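# Move yellow sponges from bench into tote by door

## Task

Transfer each yellow sponge lying on the bench into the tote near the door so that every one rests entirely within the tote, resting there on its own rather than being held by the robot. The cartons must stay on the bench. The robot must not tip over or finish leaning, or the task fails.

## Robot and tools

Robot: a Hello Robot Stretch 3 with a single arm. It has a two-wheel base (0.33 m long, 0.34 m wide), a lift that slides up and down a mast, and a telescoping arm that reaches out to the robot's right side. The arm cannot reach forward; to shift the gripper forward or back, drive the base. The base cannot move sideways. Turns on the spot pivot about the point midway between the drive wheels, 0.05 m behind the front edge. With the arm fully in and the wrist folded, a turn sweeps a 0.28 m radius; an unfolded, level gripper reaches beyond that.

Frames: the base frame has its origin on the floor between the drive wheels, x forward, y left, z up. hand_pose is reported in this frame, at the point where closed fingertips meet. The odometry frame is the base frame at the start. Heading is positive to the left, from -3.142 to 3.142.

Tool execute_actions takes "actions", a list run in order. Each action may have "robot" (a command, a list of up to 8 commands run one after another, or {"stop": true}), "steps" (1 to 450 control steps at 30 per second; default 1) and "until" (ends the action early once all its conditions hold). {"steps": n} alone just waits. An empty list returns the current state and images. If any value is invalid or out of range, the whole call is rejected and nothing runs.

A command may hold:
- "base": exactly one key. "translate_m" is a relative drive in metres from where the base is when the command begins, forward positive, magnitude at most 1. "rotate_rad" is a relative on-the-spot turn in radians, left (counter-clockwise from above) positive, magnitude at most 3.2.
- "joints": absolute joint targets by name; joints you leave out keep their current goal. lift_m 0 to 1.1 (arm height); arm_m 0 to 0.52 (extension); wrist_yaw_rad -1.345 to 4.42 (0 along the arm, positive swings toward the front, 3.0 folds over the base); wrist_pitch_rad -1.57 to 0.451 (0 level, negative tips fingertips down); wrist_roll_rad -2.911 to 2.911 (0 means fingers side by side); gripper_m -0.089 to 0.179 (larger is wider; the real fingertip gap is about 0.007 less when nearly shut, 0.025 less when wide open, and zero below 0.007); head_pan_rad -3.953 to 1.73 (0 ahead, positive left, -1.57 looks along the arm); head_tilt_rad -1.53 to 0.419 (negative looks down).
- "contact_limits": {"arm_m": effort %} from 1 to 100, how hard the arm may push before it halts; lower is gentler, too low halts at once. Lasts until the next arm command.
In a queue, {"pause_s": s} waits up to 15 s. The next queued command starts only after the previous one ends "done" ("off_target" also passes for base and gripper); otherwise the rest is dropped. A new command acts immediately and discards any older queue. Motions continue while you think.

To wait for everything to finish: "steps": 450, "until": {"robot": {"status": "ended"}}. Other conditions compare fields, e.g. {"lift_m": [">", 0.3]} or {"base_status": ["!=", "moving"]}; operators =, !=, <, <=, >, >=. "any" instead of "robot" triggers when any single motion or the queue ends.

Tool zoom_image: "camera" (head_camera, nav_camera or wrist_camera) and "region" [x0, y0, x1, y1] in pixels of that camera's latest image, origin top-left, at most 504 by 504. head_camera is 896x504, nav_camera 672x504 (fisheye), wrist_camera 644x364. Head pan and tilt aim both head cameras.

Tool finished_scene: "scene" (integer) ends that scene irreversibly. Let all motion settle first; anything still moving is braked.

Results: base_status shows progress as (distance so far of goal); joint_goals and joint_status per joint; statuses are moving, done, off_target, contact_stop, time_out, stopped, not_commanded, torque_fault. measured_speeds, motor_effort (percent, positive pushes toward higher values, peak in brackets, noisy and biased), lidar_m (12 sectors of 30 degrees, first straight ahead, counter-clockwise, plane 0.17 m above floor), wrist_depth_mm and head_depth_mm (7x7 median depths), base_odometry, base_tilt in degrees (forward and right positive), refusals, queue, queue_left. Lines starting "robot.on_its_own" flag goals the robot changed itself, slack or switched-off joints, or a lean. "refused:" and "dropped:" name the problem, counting from 0.

Speed: the base goes fast (0.30 m/s, 1.9 rad/s) only with lift_m under 0.30, arm_m under 0.03 and wrist_yaw_rad above 2.54; otherwise it is capped at 0.10 m/s and 0.63 rad/s.

Gripping: command gripper_m below the object's width; reopen at least 0.02 above where the pads made contact. Neither the reading nor "done" proves a grasp, so check images or depth. Over-squeezing triggers a force reduction and objects may slip.

Safety: fold or unfold the wrist only with lift_m between 0.32 and 0.95, wrist_pitch_rad -0.4 and roll near 0; after folding, lift may go down to 0.25. With wrist_yaw_rad below -0.4, keep pitch at -0.5 or lower. Pushing against something solid with the gripper above about 0.45 m can tip the robot, as can a second push after a contact_stop, driving while holding or pushing on something fixed, or snagging furniture (worst when reversing). If it leans, reverse the last move in small steps, free the gripper, and lower lift_m to about 0.2. After a contact_stop the joint goes slack until commanded again. Hard pushing on the wrist can switch its servo off for 10 s. Avoid dropping, slamming or shoving objects; loose items may occasionally get nudged.

Each tool is called after "Request:" in YAML: its name, and indented under it one key for each argument.

## Session

Request:
execute_actions:
  actions: []

Scene clock: 0.00 s.
robot.base_odometry: x=+0.000 y=+0.000 heading=+0.000 (m, m, rad; robot's odometry frame)
robot.turned_by_wheels: +0.000 (rad since the last result)
robot.turned_by_imu: +0.000 (rad since the last result)
robot.base_tilt: forward=-1.1 right=+1.7 (deg)
robot.lidar_m: 1.99 1.04 1.04 1.16 2.07 1.77 1.98 1.20 1.20 1.33 2.33 2.31
robot.head_depth_mm: 1656 2383 2770 2777 2745 2692 2379 / 1679 2427 3004 2952 2977 2894 2326 / 1687 2475 2656 2678 2670 2679 2347 / 1706 2294 2333 2334 2377 2354 2269 / 1727 2090 2079 2105 2089 2097 2064 / 1733 1888 1900 1914 1903 1903 1931 / 1667 1709 1718 1728 1735 1697 1742
robot.base_status: not_commanded
robot.joint_positions: lift_m=+0.332 arm_m=+0.002 wrist_yaw_rad=+2.883 wrist_pitch_rad=-0.391 wrist_roll_rad=-0.001 gripper_m=+0.037 head_pan_rad=+0.001 head_tilt_rad=+0.008
robot.joint_goals: lift_m=+0.332 arm_m=+0.002 wrist_yaw_rad=+2.883 wrist_pitch_rad=-0.391 wrist_roll_rad=-0.001 gripper_m=+0.037 head_pan_rad=+0.001 head_tilt_rad=+0.008
robot.joint_status: lift_m=not_commanded arm_m=not_commanded wrist_yaw_rad=not_commanded wrist_pitch_rad=not_commanded wrist_roll_rad=not_commanded gripper_m=not_commanded head_pan_rad=not_commanded head_tilt_rad=not_commanded
robot.measured_speeds: translate_m=+0.000 rotate_rad=+0.000 lift_m=+0.000 arm_m=+0.000 wrist_yaw_rad=+0.000 wrist_pitch_rad=+0.000 wrist_roll_rad=+0.000 head_pan_rad=+0.000 head_tilt_rad=+0.000
robot: refusals=0 queue=idle queue_left=0
robot.motor_effort: left_wheel=+0 right_wheel=-1 lift_m=+36 arm_m=+0 wrist_yaw_rad=+0 wrist_pitch_rad=+5 wrist_roll_rad=+0 gripper_m=+0 head_pan_rad=+0 head_tilt_rad=+2 (%)
robot.hand_pose: x=+0.0369 y=+0.0737 z=+0.3506 quat_wxyz=(+0.226, +0.705, +0.047, +0.671) (m; robot's base frame)
robot.wrist_depth_mm: - - - - 959 844 792 / - - - - - 919 840 / - - - - - - 923 / - 779 796 801 818 846 844 / 635 645 679 657 674 676 696 / 543 - - 564 576 575 587 / 485 - 497 499 489 495 506
pictures: head_camera (sideways: a quarter turn clockwise sets it upright), nav_camera (sideways: a quarter turn counterclockwise sets it upright), wrist_camera
Images, in order (width x height): head_camera 896x504, nav_camera 672x504, wrist_camera 644x364.

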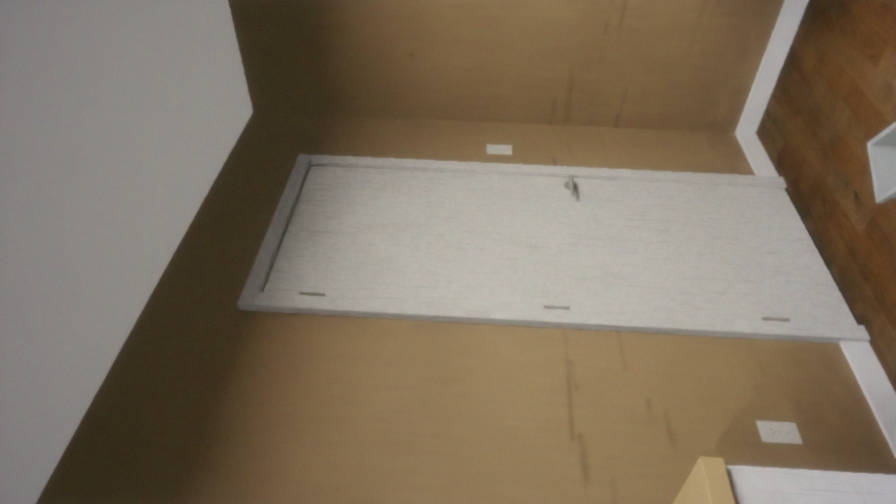

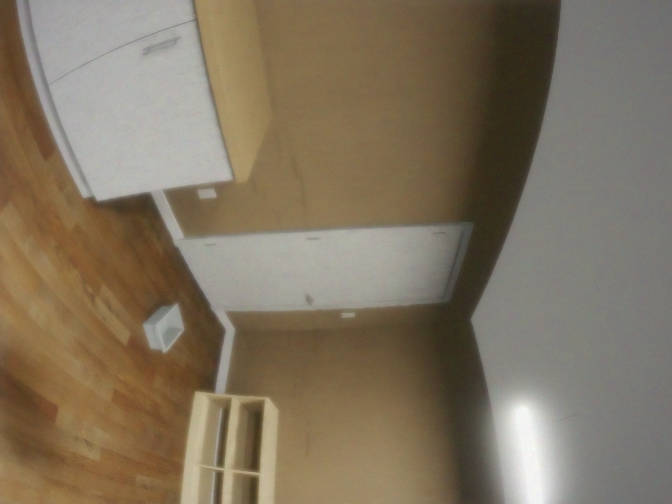

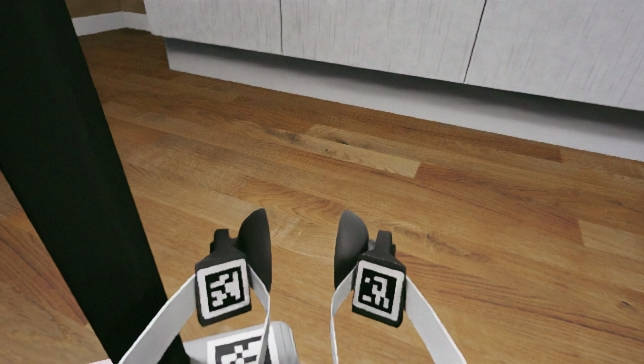

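Request:
execute_actions:
  actions:
    - {"robot":{"joints":{"head_pan_rad":-0.3,"head_tilt_rad":-0.6}},"steps":99,"until":{"robot":{"status":"ended"}}}

Request:
execute_actions:
  actions:
    - {"robot":{"joints":{"head_pan_rad":-2.1}},"steps":99,"until":{"robot":{"status":"ended"}}}

Scene clock: 1.30 s.
robot.base_odometry: x=+0.000 y=+0.000 heading=+0.000 (m, m, rad; robot's odometry frame)
robot.turned_by_wheels: +0.000 (rad since the last result)
robot.turned_by_imu: +0.000 (rad since the last result)
robot.base_tilt: forward=-1.1 right=+1.8 (deg)
robot.lidar_m: 1.99 1.05 1.04 1.16 2.08 1.77 1.98 1.20 1.20 1.33 2.33 2.32
robot.head_depth_mm: 2200 2387 2474 2438 1859 1486 1233 / 2309 2514 2671 2456 1846 1482 1234 / 2433 2686 2889 2437 1846 1465 1230 / 2540 2805 3050 2420 1836 1464 1225 / 2521 2776 2963 2319 1823 1470 1222 / 2124 2314 2526 2422 1824 1466 1223 / 1883 2019 2188 2249 1820 1468 1218
robot.base_status: not_commanded
robot.joint_positions: lift_m=+0.332 arm_m=+0.002 wrist_yaw_rad=+2.883 wrist_pitch_rad=-0.391 wrist_roll_rad=-0.001 gripper_m=+0.037 head_pan_rad=-0.293 head_tilt_rad=-0.592
robot.joint_goals: lift_m=+0.332 arm_m=+0.002 wrist_yaw_rad=+2.883 wrist_pitch_rad=-0.391 wrist_roll_rad=-0.001 gripper_m=+0.037 head_pan_rad=-0.300 head_tilt_rad=-0.600
robot.joint_status: lift_m=not_commanded arm_m=not_commanded wrist_yaw_rad=not_commanded wrist_pitch_rad=not_commanded wrist_roll_rad=not_commanded gripper_m=not_commanded head_pan_rad=done head_tilt_rad=done
robot.measured_speeds: translate_m=+0.000 rotate_rad=+0.000 lift_m=+0.000 arm_m=+0.000 wrist_yaw_rad=+0.000 wrist_pitch_rad=+0.000 wrist_roll_rad=+0.000 head_pan_rad=+0.000 head_tilt_rad=+0.000
robot: refusals=0 queue=done queue_left=0
robot.motor_effort: left_wheel=+0(0) right_wheel=+0(1) lift_m=+36(36) arm_m=-1(1) wrist_yaw_rad=+0(0) wrist_pitch_rad=+5(5) wrist_roll_rad=+0(0) gripper_m=+0(0) head_pan_rad=-2(21) head_tilt_rad=-2(21) (%)
robot.hand_pose: x=+0.0369 y=+0.0737 z=+0.3506 quat_wxyz=(+0.226, +0.705, +0.047, +0.671) (m; robot's base frame)
robot.wrist_depth_mm: - - - - 924 846 798 / - - - - - 923 833 / - - - - - - 949 / - 786 802 802 831 816 847 / 636 639 664 660 675 680 693 / 540 - - 557 583 577 579 / 482 - 500 495 492 498 509
pictures: head_camera (sideways: a quarter turn clockwise sets it upright), nav_camera (sideways: a quarter turn counterclockwise sets it upright), wrist_camera
Images, in order (width x height): head_camera 896x504, nav_camera 672x504, wrist_camera 644x364.

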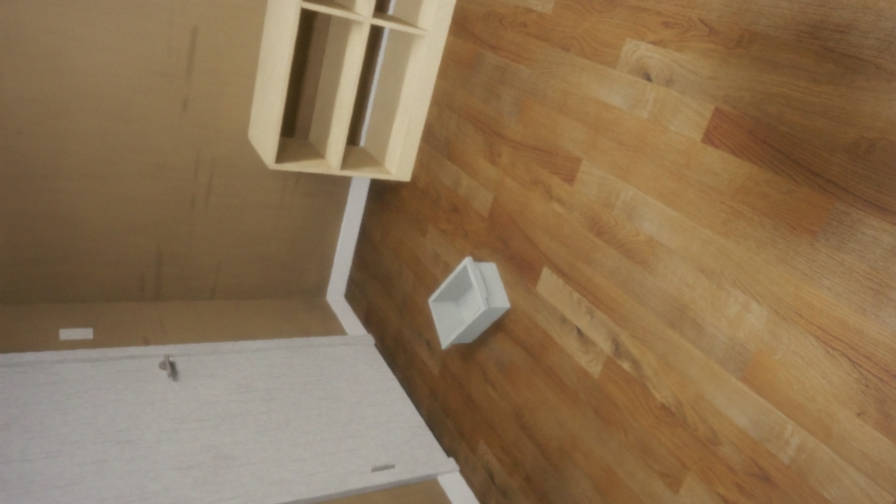

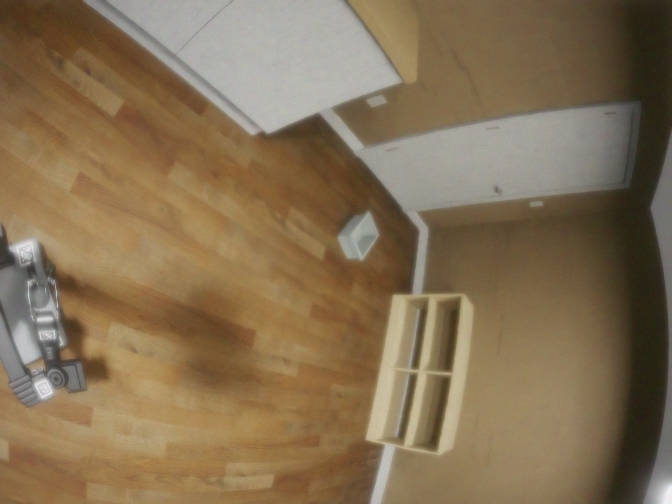

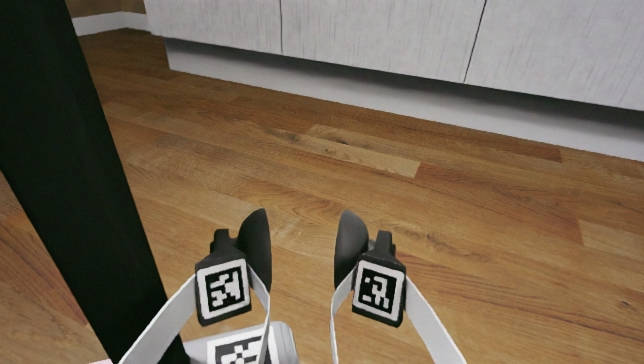

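Scene clock: 2.77 s.
robot.base_odometry: x=+0.000 y=+0.000 heading=+0.000 (m, m, rad; robot's odometry frame)
robot.turned_by_wheels: +0.000 (rad since the last result)
robot.turned_by_imu: +0.000 (rad since the last result)
robot.base_tilt: forward=-1.1 right=+1.8 (deg)
robot.lidar_m: 2.00 1.05 1.04 1.16 2.07 1.77 1.98 1.20 1.20 1.33 2.33 2.32
robot.head_depth_mm: 1698 1781 1251 2134 1527 1480 1234 / 1742 1335 1340 1921 1561 1481 1231 / 1795 1352 1291 2014 1614 1468 1232 / 1808 1404 2256 1997 1615 1473 1235 / 1878 1444 2328 1914 1694 1470 1222 / 1922 1446 2336 1895 1706 1465 1224 / 1979 1496 2474 1900 1757 1462 1221
robot.base_status: not_commanded
robot.joint_positions: lift_m=+0.332 arm_m=+0.002 wrist_yaw_rad=+2.883 wrist_pitch_rad=-0.391 wrist_roll_rad=-0.001 gripper_m=+0.037 head_pan_rad=-2.093 head_tilt_rad=-0.592
robot.joint_goals: lift_m=+0.332 arm_m=+0.002 wrist_yaw_rad=+2.883 wrist_pitch_rad=-0.391 wrist_roll_rad=-0.001 gripper_m=+0.037 head_pan_rad=-2.100 head_tilt_rad=-0.600
robot.joint_status: lift_m=not_commanded arm_m=not_commanded wrist_yaw_rad=not_commanded wrist_pitch_rad=not_commanded wrist_roll_rad=not_commanded gripper_m=not_commanded head_pan_rad=done head_tilt_rad=done
robot.measured_speeds: translate_m=+0.000 rotate_rad=+0.000 lift_m=+0.000 arm_m=+0.000 wrist_yaw_rad=+0.000 wrist_pitch_rad=+0.000 wrist_roll_rad=+0.000 head_pan_rad=+0.000 head_tilt_rad=+0.000
robot: refusals=0 queue=done queue_left=0
robot.motor_effort: left_wheel=+0(0) right_wheel=+0(1) lift_m=+36(36) arm_m=-1(0) wrist_yaw_rad=+0(0) wrist_pitch_rad=+5(5) wrist_roll_rad=+0(0) gripper_m=+0(0) head_pan_rad=-3(30) head_tilt_rad=-2(2) (%)
robot.hand_pose: x=+0.0369 y=+0.0737 z=+0.3506 quat_wxyz=(+0.226, +0.705, +0.047, +0.671) (m; robot's base frame)
robot.wrist_depth_mm: - - - - 941 858 801 / - - - - - 916 844 / - - - - - - 921 / - 784 788 804 819 834 851 / 638 660 672 657 677 685 692 / 548 - - 561 578 579 571 / 470 - 495 499 491 501 508
pictures: head_camera (sideways: a quarter turn clockwise sets it upright), nav_camera (sideways: a quarter turn counterclockwise sets it upright), wrist_camera
Images, in order (width x height): head_camera 896x504, nav_camera 672x504, wrist_camera 644x364.

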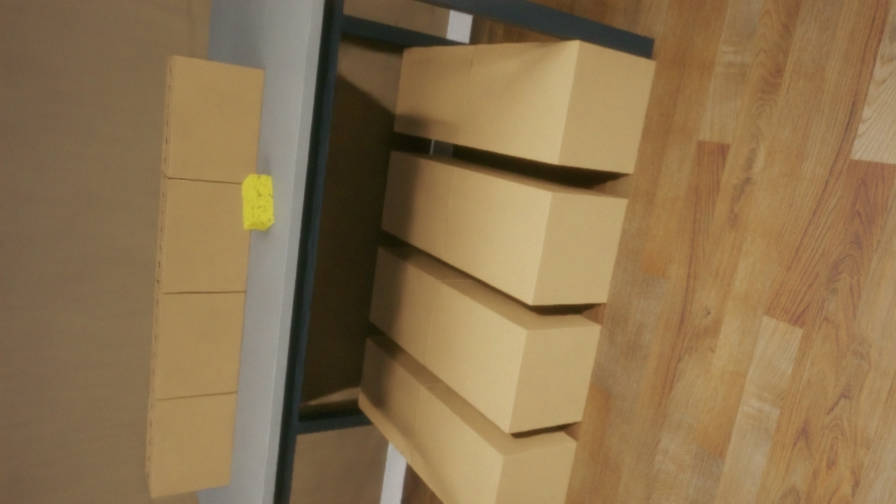

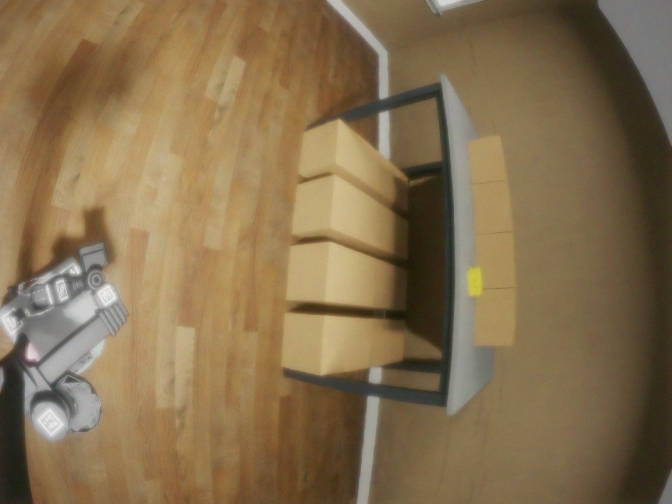

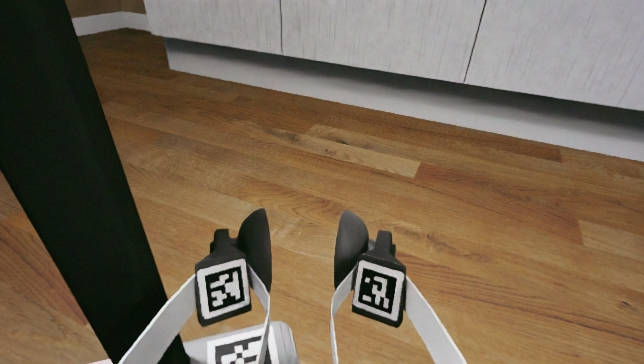

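Request:
execute_actions:
  actions:
    - {"robot":[{"joints":{"lift_m":0.28}},{"base":{"rotate_rad":-2.02}},{"base":{"translate_m":0.76}},{"base":{"rotate_rad":1.31},"joints":{"head_pan_rad":-1.57,"head_tilt_rad":-0.5}},{"joints":{"lift_m":0.93}},{"joints":{"wrist_yaw_rad":0,"gripper_m":0.17}},{"joints":{"lift_m":1.1,"wrist_pitch_rad":0}}],"steps":450,"until":{"robot":{"status":"ended"}}}
    - {"steps":450,"until":{"robot":{"status":"ended"}}}

Scene clock: 25.57 s.
robot.base_odometry: x=-0.330 y=-0.685 heading=-0.710 (m, m, rad; robot's odometry frame)
robot.turned_by_wheels: -0.710 (rad since the last result)
robot.turned_by_imu: -0.710 (rad since the last result)
robot.base_tilt: forward=-1.1 right=+1.6 (deg)
robot.lidar_m: 2.13 2.32 2.46 1.78 1.84 2.04 1.95 1.95 0.48 0.46 0.48 0.66
robot.head_depth_mm: 1109 - - - - - 1014 / 1112 - - - - - 1001 / 1125 - - - - - 1082 / 1141 1244 736 724 599 1209 1023 / 1149 1249 1314 749 597 1209 1016 / 1153 1256 723 745 595 1297 1099 / 1160 1263 726 745 593 1240 1011
robot.base_status: done (rotate_rad +1.3099 of +1.3100)
robot.joint_positions: lift_m=+1.099 arm_m=+0.002 wrist_yaw_rad=+0.001 wrist_pitch_rad=-0.020 wrist_roll_rad=-0.001 gripper_m=+0.170 head_pan_rad=-1.577 head_tilt_rad=-0.507
robot.joint_goals: lift_m=+1.100 arm_m=+0.002 wrist_yaw_rad=+0.000 wrist_pitch_rad=+0.000 wrist_roll_rad=-0.001 gripper_m=+0.170 head_pan_rad=-1.570 head_tilt_rad=-0.500
robot.joint_status: lift_m=done arm_m=not_commanded wrist_yaw_rad=done wrist_pitch_rad=done wrist_roll_rad=not_commanded gripper_m=done head_pan_rad=done head_tilt_rad=done
robot.measured_speeds: translate_m=+0.000 rotate_rad=+0.000 lift_m=+0.000 arm_m=+0.000 wrist_yaw_rad=+0.000 wrist_pitch_rad=+0.000 wrist_roll_rad=+0.000 head_pan_rad=+0.000 head_tilt_rad=+0.000
robot: refusals=0 queue=done queue_left=0
robot.motor_effort: left_wheel=-3(13) right_wheel=+2(8) lift_m=+52(54) arm_m=-2(1) wrist_yaw_rad=-1(1) wrist_pitch_rad=+7(8) wrist_roll_rad=+0(0) gripper_m=+0(92) head_pan_rad=+3(25) head_tilt_rad=+2(9) (%)
robot.hand_pose: x=-0.0211 y=-0.4023 z=+1.2088 quat_wxyz=(+0.708, +0.008, -0.706, -0.007) (m; robot's base frame)
robot.wrist_depth_mm: - - - - - - - / - - - - - - - / - - - - - - - / - - - - - - - / 483 487 495 503 501 - - / - 502 502 515 513 703 - / 487 508 519 525 530 521 -
pictures: head_camera (sideways: a quarter turn clockwise sets it upright), nav_camera (sideways: a quarter turn counterclockwise sets it upright), wrist_camera
Images, in order (width x height): head_camera 896x504, nav_camera 672x504, wrist_camera 644x364.

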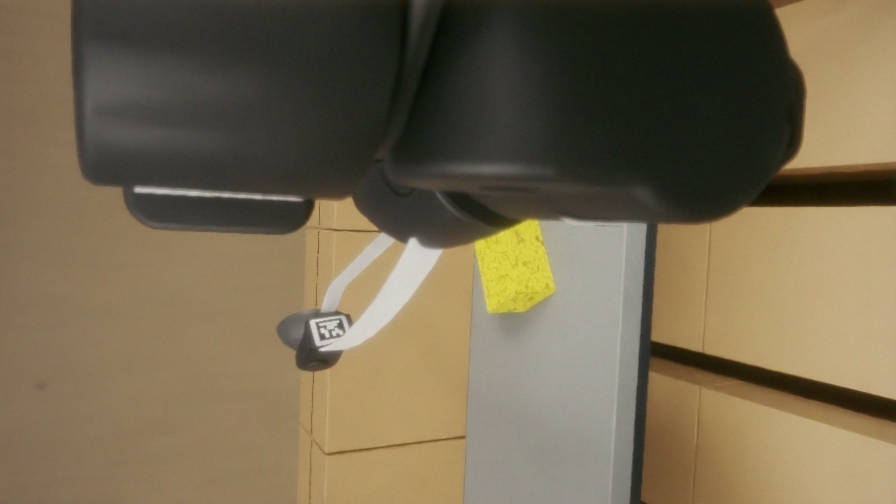

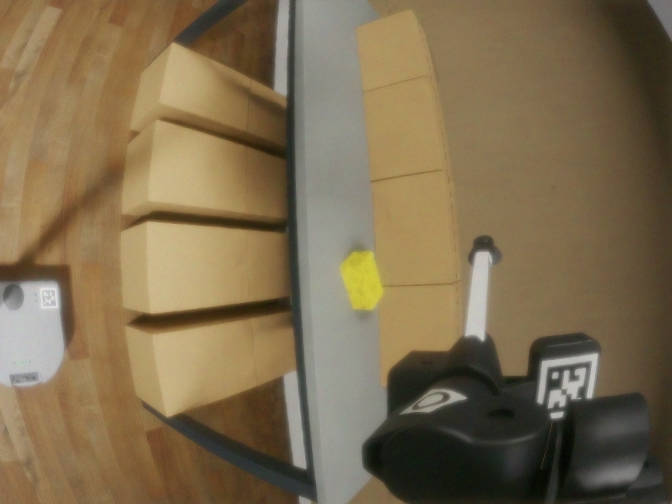

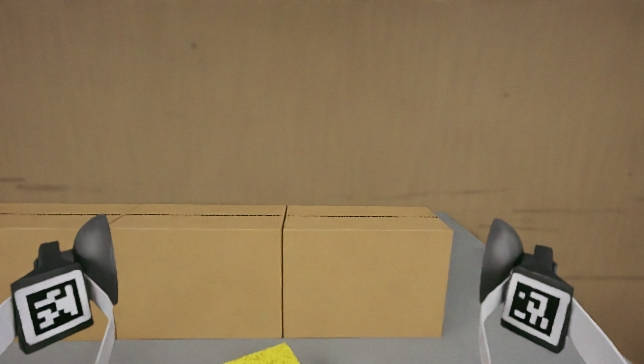

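Request:
execute_actions:
  actions:
    - {"robot":{"base":{"translate_m":0.05},"joints":{"lift_m":0.96,"wrist_pitch_rad":-0.3,"arm_m":0.05,"gripper_m":0.179}},"steps":450,"until":{"robot":{"status":"ended"}}}

Scene clock: 28.53 s.
robot.base_odometry: x=-0.292 y=-0.717 heading=-0.710 (m, m, rad; robot's odometry frame)
robot.turned_by_wheels: +0.000 (rad since the last result)
robot.turned_by_imu: +0.001 (rad since the last result)
robot.base_tilt: forward=-1.2 right=+1.8 (deg)
robot.lidar_m: 2.09 2.26 2.47 1.78 1.85 2.09 2.00 0.65 0.50 0.46 0.48 0.66
robot.head_depth_mm: 1124 1221 761 729 - - - / 1130 1230 752 733 658 - - / 1142 1234 742 728 - - - / 1145 1248 735 743 602 1177 1021 / 1149 1256 732 748 622 1284 1017 / 1156 1256 724 744 594 1241 1072 / 1166 1263 726 747 592 1235 1011
robot.base_status: done (translate_m +0.0500 of +0.0500)
robot.joint_positions: lift_m=+0.961 arm_m=+0.050 wrist_yaw_rad=+0.001 wrist_pitch_rad=-0.315 wrist_roll_rad=-0.001 gripper_m=+0.179 head_pan_rad=-1.577 head_tilt_rad=-0.507
robot.joint_goals: lift_m=+0.960 arm_m=+0.050 wrist_yaw_rad=+0.000 wrist_pitch_rad=-0.300 wrist_roll_rad=-0.001 gripper_m=+0.179 head_pan_rad=-1.570 head_tilt_rad=-0.500
robot.joint_status: lift_m=done arm_m=done wrist_yaw_rad=done wrist_pitch_rad=done wrist_roll_rad=not_commanded gripper_m=done head_pan_rad=done head_tilt_rad=done
robot.measured_speeds: translate_m=+0.000 rotate_rad=+0.000 lift_m=+0.000 arm_m=+0.000 wrist_yaw_rad=+0.000 wrist_pitch_rad=+0.000 wrist_roll_rad=+0.000 head_pan_rad=+0.000 head_tilt_rad=+0.000
robot: refusals=0 queue=done queue_left=0
robot.motor_effort: left_wheel=-2(5) right_wheel=+2(6) lift_m=+12(53) arm_m=+2(2) wrist_yaw_rad=+0(0) wrist_pitch_rad=+6(7) wrist_roll_rad=+0(0) gripper_m=+0(51) head_pan_rad=+2(2) head_tilt_rad=+2(2) (%)
robot.hand_pose: x=-0.0213 y=-0.4309 z=+0.9973 quat_wxyz=(+0.699, +0.111, -0.698, -0.111) (m; robot's base frame)
robot.wrist_depth_mm: 369 372 378 376 380 381 - / 394 402 404 407 407 415 - / 418 426 427 433 441 455 540 / 362 363 349 321 381 385 392 / 297 291 295 298 302 315 311 / - 243 244 247 250 253 258 / 842 848 836 857 880 - -
pictures: head_camera (sideways: a quarter turn clockwise sets it upright), nav_camera (sideways: a quarter turn counterclockwise sets it upright), wrist_camera
Images, in order (width x height): head_camera 896x504, nav_camera 672x504, wrist_camera 644x364.

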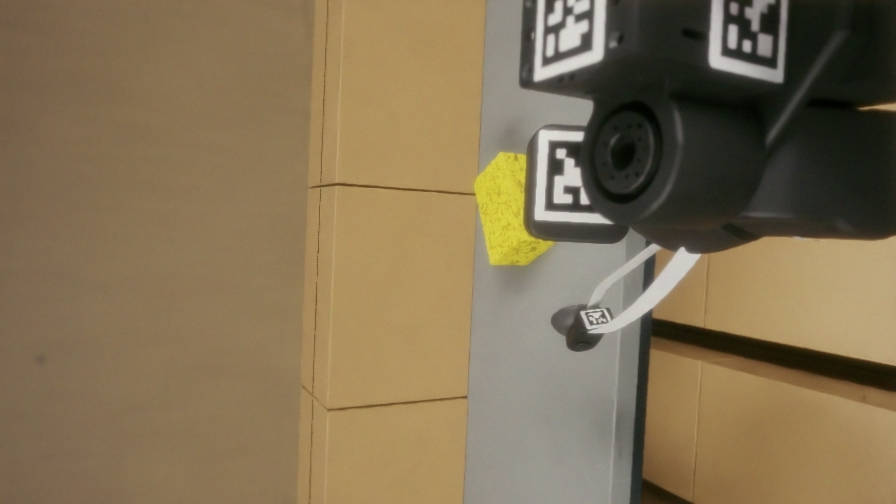

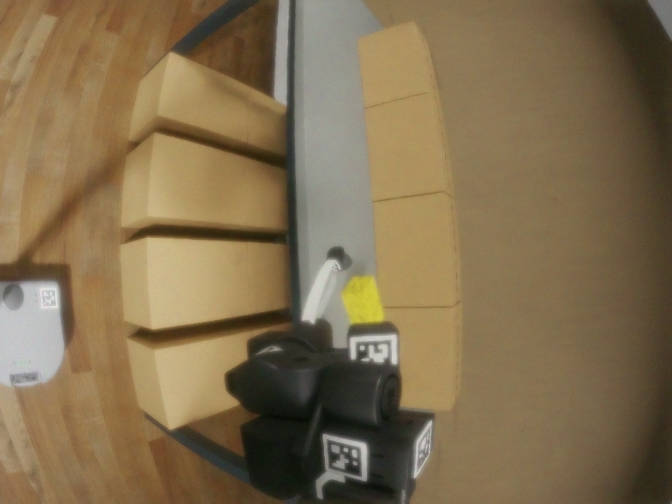

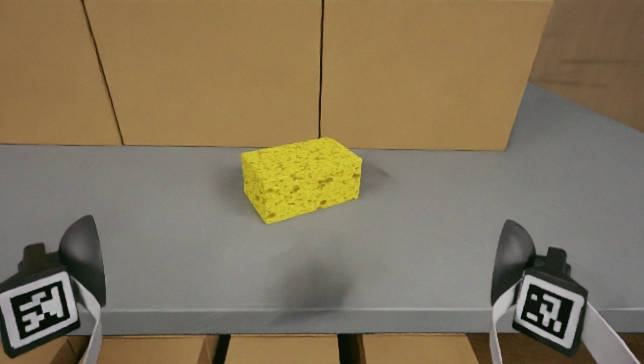

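Request:
execute_actions:
  actions:
    - {"robot":[{"base":{"translate_m":-0.1},"joints":{"wrist_yaw_rad":0.45,"arm_m":0.245}},{"joints":{"lift_m":0.915}}],"steps":450,"until":{"robot":{"status":"ended"}}}

Scene clock: 32.73 s.
robot.base_odometry: x=-0.368 y=-0.652 heading=-0.710 (m, m, rad; robot's odometry frame)
robot.turned_by_wheels: +0.000 (rad since the last result)
robot.turned_by_imu: +0.001 (rad since the last result)
robot.base_tilt: forward=-1.1 right=+1.8 (deg)
robot.lidar_m: 2.18 2.35 2.47 1.78 1.85 2.00 1.90 1.95 0.48 0.46 0.48 0.66
robot.head_depth_mm: 1124 1218 1285 964 - 1493 1055 / 1133 1224 752 719 558 1220 1023 / 1138 1242 742 727 - 1255 1048 / 1143 1242 736 731 555 1242 1081 / 1153 1254 727 739 587 1207 1014 / 1154 1265 722 744 583 1288 1016 / 1164 1266 724 747 592 1230 1037
robot.base_status: done (translate_m -0.1000 of -0.1000)
robot.joint_positions: lift_m=+0.916 arm_m=+0.245 wrist_yaw_rad=+0.449 wrist_pitch_rad=-0.315 wrist_roll_rad=-0.001 gripper_m=+0.179 head_pan_rad=-1.577 head_tilt_rad=-0.507
robot.joint_goals: lift_m=+0.915 arm_m=+0.245 wrist_yaw_rad=+0.450 wrist_pitch_rad=-0.300 wrist_roll_rad=-0.001 gripper_m=+0.179 head_pan_rad=-1.570 head_tilt_rad=-0.500
robot.joint_status: lift_m=done arm_m=done wrist_yaw_rad=done wrist_pitch_rad=done wrist_roll_rad=not_commanded gripper_m=done head_pan_rad=done head_tilt_rad=done
robot.measured_speeds: translate_m=+0.000 rotate_rad=+0.000 lift_m=+0.000 arm_m=+0.000 wrist_yaw_rad=+0.000 wrist_pitch_rad=+0.000 wrist_roll_rad=+0.000 head_pan_rad=+0.000 head_tilt_rad=+0.000
robot: refusals=0 queue=done queue_left=0
robot.motor_effort: left_wheel=-2(9) right_wheel=+2(3) lift_m=+12(12) arm_m=+2(5) wrist_yaw_rad=+1(1) wrist_pitch_rad=+5(5) wrist_roll_rad=+0(0) gripper_m=+0(0) head_pan_rad=+2(2) head_tilt_rad=+2(2) (%)
robot.hand_pose: x=+0.0811 y=-0.6025 z=+0.9523 quat_wxyz=(+0.706, +0.264, -0.655, +0.047) (m; robot's base frame)
robot.wrist_depth_mm: 332 291 257 230 206 190 175 / 368 317 277 247 221 201 184 / 364 344 303 265 236 213 194 / 274 276 281 272 250 226 206 / 229 221 155 156 214 232 217 / - 182 137 139 147 192 195 / 153 158 150 152 157 160 166
pictures: head_camera (sideways: a quarter turn clockwise sets it upright), nav_camera (sideways: a quarter turn counterclockwise sets it upright), wrist_camera
Images, in order (width x height): head_camera 896x504, nav_camera 672x504, wrist_camera 644x364.

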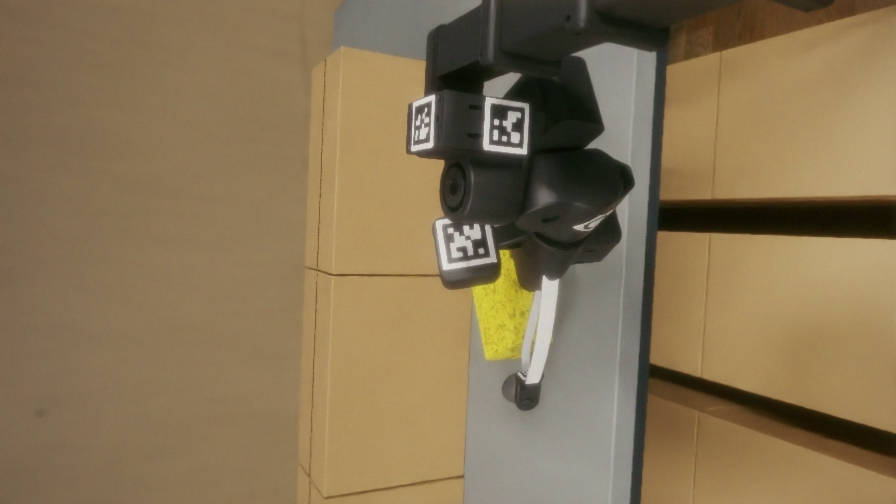

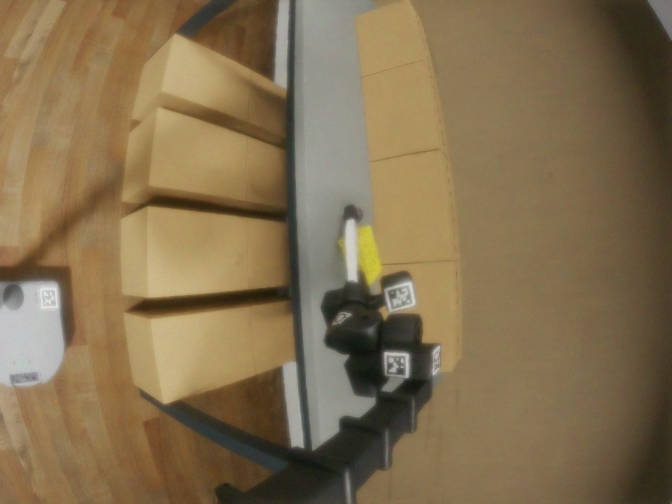

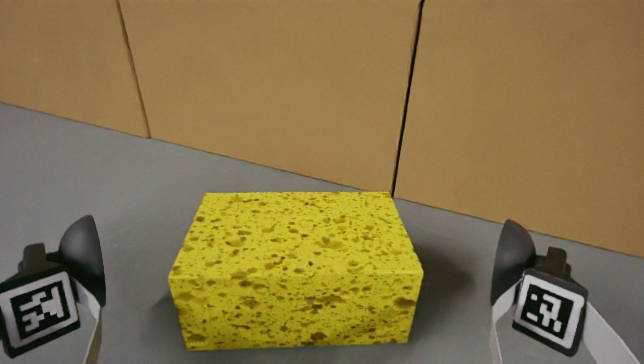

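Request:
execute_actions:
  actions:
    - {"robot":[{"base":{"translate_m":0.006},"joints":{"lift_m":0.897,"arm_m":0.26}},{"joints":{"gripper_m":0.05}},{"joints":{"lift_m":0.94}},{"joints":{"arm_m":0,"head_tilt_rad":-1.1}},{"joints":{"wrist_yaw_rad":2.6,"wrist_pitch_rad":-0.4,"lift_m":0.7}}],"steps":450,"until":{"robot":{"status":"ended"}}}

Scene clock: 43.00 s.
robot.base_odometry: x=-0.363 y=-0.656 heading=-0.710 (m, m, rad; robot's odometry frame)
robot.turned_by_wheels: +0.000 (rad since the last result)
robot.turned_by_imu: +0.003 (rad since the last result)
robot.base_tilt: forward=-1.1 right=+1.7 (deg)
robot.lidar_m: 2.18 2.36 2.47 1.78 1.84 2.00 1.91 1.96 0.48 0.46 0.48 0.66
robot.head_depth_mm: 613 532 1561 1168 1106 - - / 613 545 1299 1148 1093 1176 - / 614 547 1373 1210 1146 1199 - / 617 548 1305 1155 - - - / 619 549 1308 1151 1271 1203 1086 / 622 550 1330 1196 1273 1188 1086 / 626 551 1302 1161 1276 1194 1090
robot.base_status: done (translate_m +0.0060 of +0.0060)
robot.joint_positions: lift_m=+0.701 arm_m=+0.002 wrist_yaw_rad=+2.598 wrist_pitch_rad=-0.415 wrist_roll_rad=-0.001 gripper_m=+0.071 head_pan_rad=-1.577 head_tilt_rad=-1.086
robot.joint_goals: lift_m=+0.700 arm_m=+0.000 wrist_yaw_rad=+2.600 wrist_pitch_rad=-0.400 wrist_roll_rad=-0.001 gripper_m=+0.070 head_pan_rad=-1.570 head_tilt_rad=-1.100
robot.joint_status: lift_m=done arm_m=done wrist_yaw_rad=done wrist_pitch_rad=done wrist_roll_rad=not_commanded gripper_m=done head_pan_rad=done head_tilt_rad=done
robot.measured_speeds: translate_m=+0.000 rotate_rad=+0.000 lift_m=+0.000 arm_m=+0.000 wrist_yaw_rad=+0.000 wrist_pitch_rad=+0.000 wrist_roll_rad=+0.000 head_pan_rad=+0.000 head_tilt_rad=+0.000
robot: refusals=0 queue=done queue_left=0
robot.on_its_own: gripper_m is held at +0.070, not at your +0.050, by its stall guard, which is not easing now
robot.motor_effort: left_wheel=-2(5) right_wheel=+2(8) lift_m=+13(55) arm_m=-2(3) wrist_yaw_rad=+1(2) wrist_pitch_rad=+5(6) wrist_roll_rad=+0(0) gripper_m=-21(100) head_pan_rad=+2(2) head_tilt_rad=-4(24) (%)
robot.hand_pose: x=+0.0949 y=+0.0456 z=+0.7140 quat_wxyz=(+0.326, +0.705, -0.045, +0.628) (m; robot's base frame)
robot.wrist_depth_mm: - - - - - - - / - - - - - - - / - - - - - - - / - - - - - - - / - - 134 135 137 - - / 943 - 117 124 131 - - / 851 829 127 137 811 857 885
pictures: head_camera (sideways: a quarter turn clockwise sets it upright), nav_camera (sideways: a quarter turn counterclockwise sets it upright), wrist_camera
Images, in order (width x height): head_camera 896x504, nav_camera 672x504, wrist_camera 644x364.

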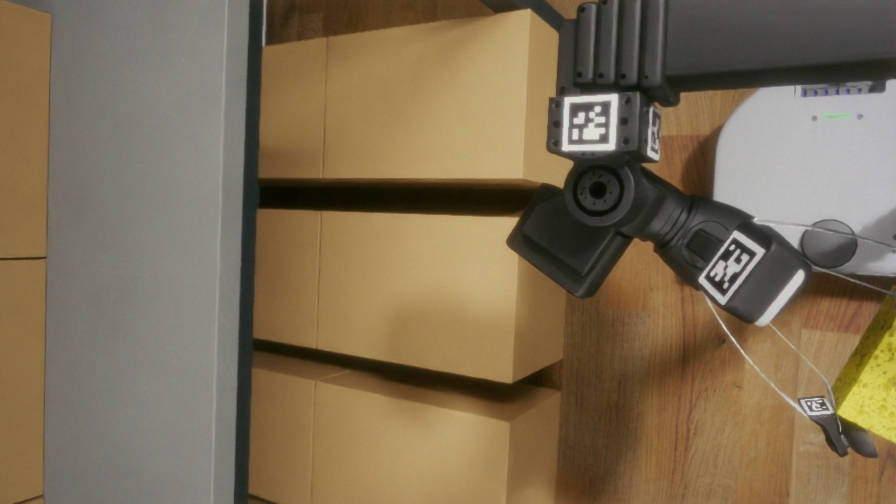

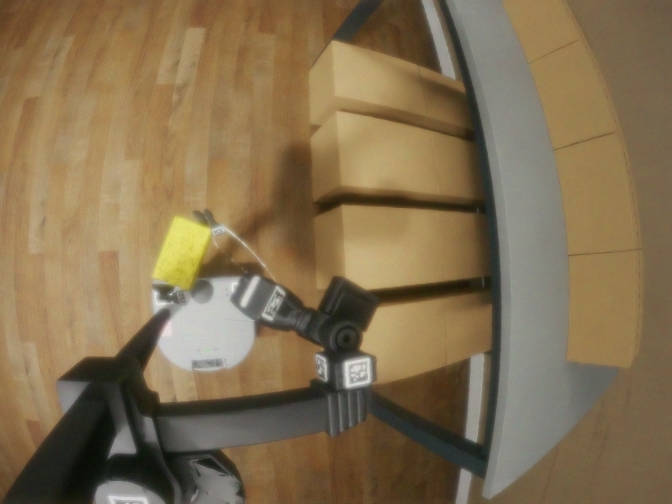

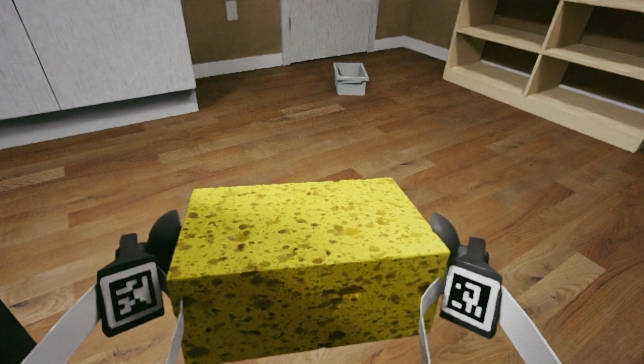

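Request:
execute_actions:
  actions:
    - {"robot":[{"base":{"rotate_rad":0.89},"joints":{"lift_m":0.29}},{"base":{"translate_m":1}},{"base":{"translate_m":0.6}},{"base":{"rotate_rad":1.57}},{"joints":{"lift_m":0.42,"wrist_yaw_rad":0}},{"joints":{"wrist_pitch_rad":-1.5,"arm_m":0.2}}],"steps":450,"until":{"robot":{"status":"ended"}}}
    - {"steps":450,"until":{"robot":{"status":"ended"}}}

Scene clock: 63.93 s.
robot.base_odometry: x=+1.211 y=-0.370 heading=+1.750 (m, m, rad; robot's odometry frame)
robot.turned_by_wheels: +2.460 (rad since the last result)
robot.turned_by_imu: +2.495 (rad since the last result)
robot.base_tilt: forward=-1.2 right=+1.7 (deg)
robot.lidar_m: 0.76 1.32 3.01 1.88 1.72 2.61 1.45 1.18 1.19 1.21 1.12 0.93
robot.head_depth_mm: 1681 1849 1645 1457 1299 1183 1089 / 1534 1807 1640 1452 1308 1192 - / 1391 1708 1648 1443 1249 1202 - / 1276 1545 1656 1442 1271 1205 - / 1187 1413 1625 1466 1315 1187 1084 / 1105 1296 1567 1471 1322 1190 1082 / 1032 1209 1462 1473 1318 1196 1088
robot.base_status: done (rotate_rad +1.5699 of +1.5700)
robot.joint_positions: lift_m=+0.419 arm_m=+0.200 wrist_yaw_rad=+0.000 wrist_pitch_rad=-1.496 wrist_roll_rad=-0.001 gripper_m=+0.071 head_pan_rad=-1.576 head_tilt_rad=-1.087
robot.joint_goals: lift_m=+0.420 arm_m=+0.200 wrist_yaw_rad=+0.000 wrist_pitch_rad=-1.500 wrist_roll_rad=-0.001 gripper_m=+0.070 head_pan_rad=-1.570 head_tilt_rad=-1.100
robot.joint_status: lift_m=done arm_m=done wrist_yaw_rad=done wrist_pitch_rad=done wrist_roll_rad=not_commanded gripper_m=done head_pan_rad=done head_tilt_rad=done
robot.measured_speeds: translate_m=+0.000 rotate_rad=+0.000 lift_m=+0.000 arm_m=+0.000 wrist_yaw_rad=+0.000 wrist_pitch_rad=+0.000 wrist_roll_rad=+0.000 head_pan_rad=+0.000 head_tilt_rad=+0.000
robot: refusals=0 queue=done queue_left=0
robot.on_its_own: gripper_m is held at +0.070, not at your +0.050, by its stall guard, which is not easing now
robot.motor_effort: left_wheel=-2(11) right_wheel=+2(10) lift_m=+53(54) arm_m=+2(3) wrist_yaw_rad=+0(1) wrist_pitch_rad=-1(7) wrist_roll_rad=+0(0) gripper_m=-21(22) head_pan_rad=+2(3) head_tilt_rad=-4(4) (%)
robot.hand_pose: x=-0.0216 y=-0.3399 z=+0.3006 quat_wxyz=(+0.519, +0.481, -0.518, -0.481) (m; robot's base frame)
robot.wrist_depth_mm: 419 424 425 343 431 437 441 / 430 432 429 437 444 444 449 / 433 443 437 441 450 457 457 / 445 447 447 174 461 465 466 / 454 452 133 135 137 472 479 / 460 - 118 124 131 474 483 / 474 476 127 134 142 490 498
pictures: head_camera (sideways: a quarter turn clockwise sets it upright), nav_camera (sideways: a quarter turn counterclockwise sets it upright), wrist_camera
Images, in order (width x height): head_camera 896x504, nav_camera 672x504, wrist_camera 644x364.

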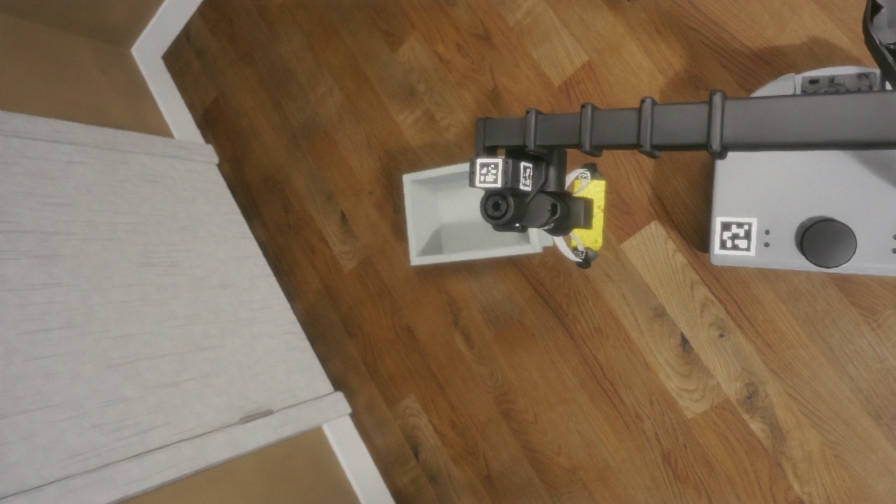

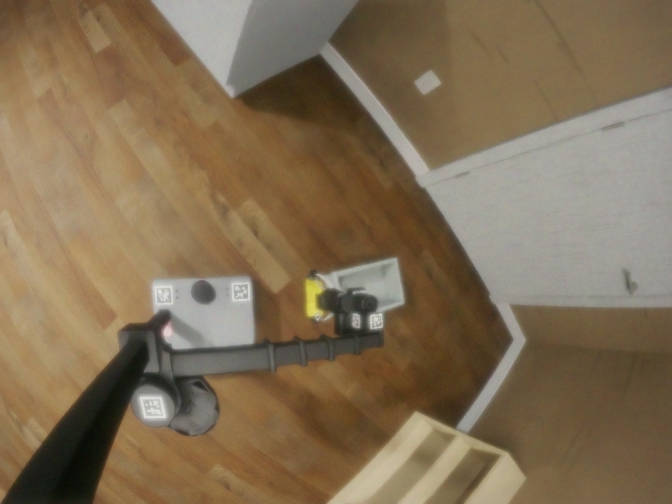

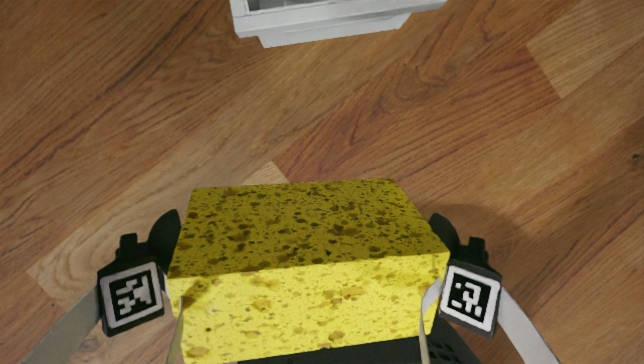

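Request:
execute_actions:
  actions:
    - {"robot":{"joints":{"wrist_yaw_rad":1.7,"arm_m":0.48,"lift_m":0.33}},"steps":450,"until":{"robot":{"status":"ended"}}}

Scene clock: 67.40 s.
robot.base_odometry: x=+1.211 y=-0.370 heading=+1.750 (m, m, rad; robot's odometry frame)
robot.turned_by_wheels: +0.000 (rad since the last result)
robot.turned_by_imu: +0.001 (rad since the last result)
robot.base_tilt: forward=-1.1 right=+1.7 (deg)
robot.lidar_m: 0.76 1.32 3.00 1.87 1.71 2.61 1.45 1.18 1.18 1.21 1.13 0.93
robot.head_depth_mm: 1683 1851 1645 1444 1305 1182 1089 / 1539 1828 1650 1456 1304 1193 - / 1394 1700 1689 1387 1293 1210 - / 1279 1556 1646 1422 1292 1208 - / 1184 1415 1631 1457 1314 1192 1091 / 1104 1292 1570 1465 1317 1188 1088 / 1026 1205 1458 1468 1316 1188 1086
robot.base_status: done (rotate_rad +1.5699 of +1.5700)
robot.joint_positions: lift_m=+0.331 arm_m=+0.480 wrist_yaw_rad=+1.699 wrist_pitch_rad=-1.497 wrist_roll_rad=-0.001 gripper_m=+0.071 head_pan_rad=-1.576 head_tilt_rad=-1.087
robot.joint_goals: lift_m=+0.330 arm_m=+0.480 wrist_yaw_rad=+1.700 wrist_pitch_rad=-1.500 wrist_roll_rad=-0.001 gripper_m=+0.070 head_pan_rad=-1.570 head_tilt_rad=-1.100
robot.joint_status: lift_m=done arm_m=done wrist_yaw_rad=done wrist_pitch_rad=done wrist_roll_rad=not_commanded gripper_m=done head_pan_rad=done head_tilt_rad=done
robot.measured_speeds: translate_m=+0.000 rotate_rad=+0.000 lift_m=+0.000 arm_m=+0.000 wrist_yaw_rad=+0.000 wrist_pitch_rad=+0.000 wrist_roll_rad=+0.000 head_pan_rad=+0.000 head_tilt_rad=+0.000
robot: refusals=0 queue=done queue_left=0
robot.on_its_own: gripper_m is held at +0.070, not at your +0.050, by its stall guard, which is not easing now
robot.motor_effort: left_wheel=-2(2) right_wheel=+1(2) lift_m=+13(52) arm_m=+2(3) wrist_yaw_rad=+1(3) wrist_pitch_rad=-1(1) wrist_roll_rad=+0(0) gripper_m=-22(22) head_pan_rad=+2(2) head_tilt_rad=-4(4) (%)
robot.hand_pose: x=-0.0265 y=-0.6256 z=+0.2122 quat_wxyz=(+0.704, +0.707, +0.020, +0.071) (m; robot's base frame)
robot.wrist_depth_mm: 339 341 344 345 351 351 352 / 346 343 240 246 261 273 357 / 353 272 356 358 363 286 372 / 358 294 362 175 368 287 378 / 368 365 133 135 137 290 385 / 373 - 117 124 131 282 394 / 378 385 128 137 395 397 400
pictures: head_camera (sideways: a quarter turn clockwise sets it upright), nav_camera (sideways: a quarter turn counterclockwise sets it upright), wrist_camera
Images, in order (width x height): head_camera 896x504, nav_camera 672x504, wrist_camera 644x364.

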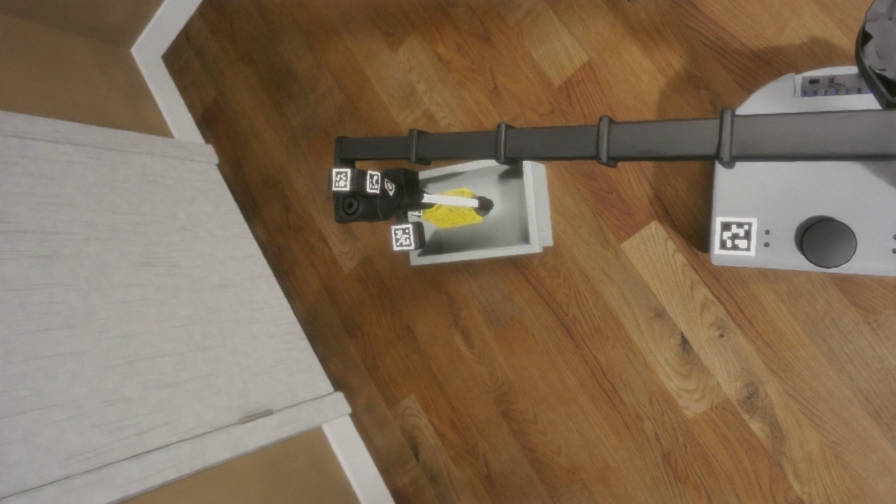

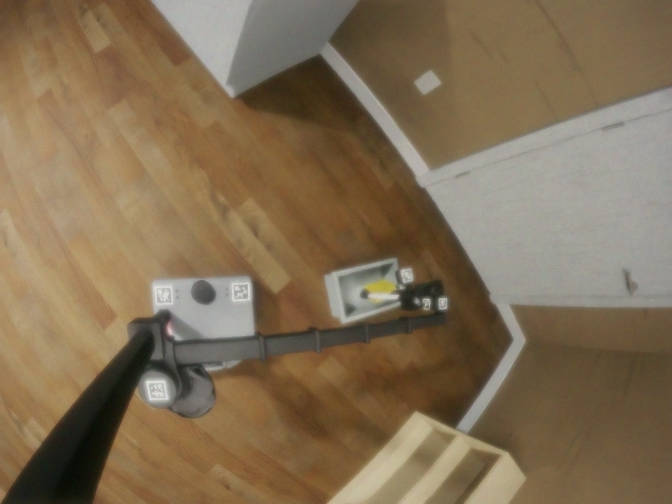

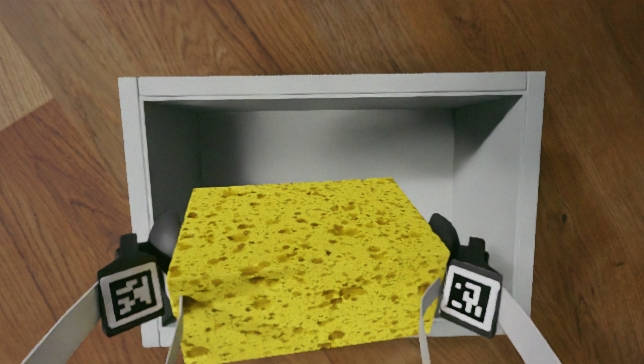

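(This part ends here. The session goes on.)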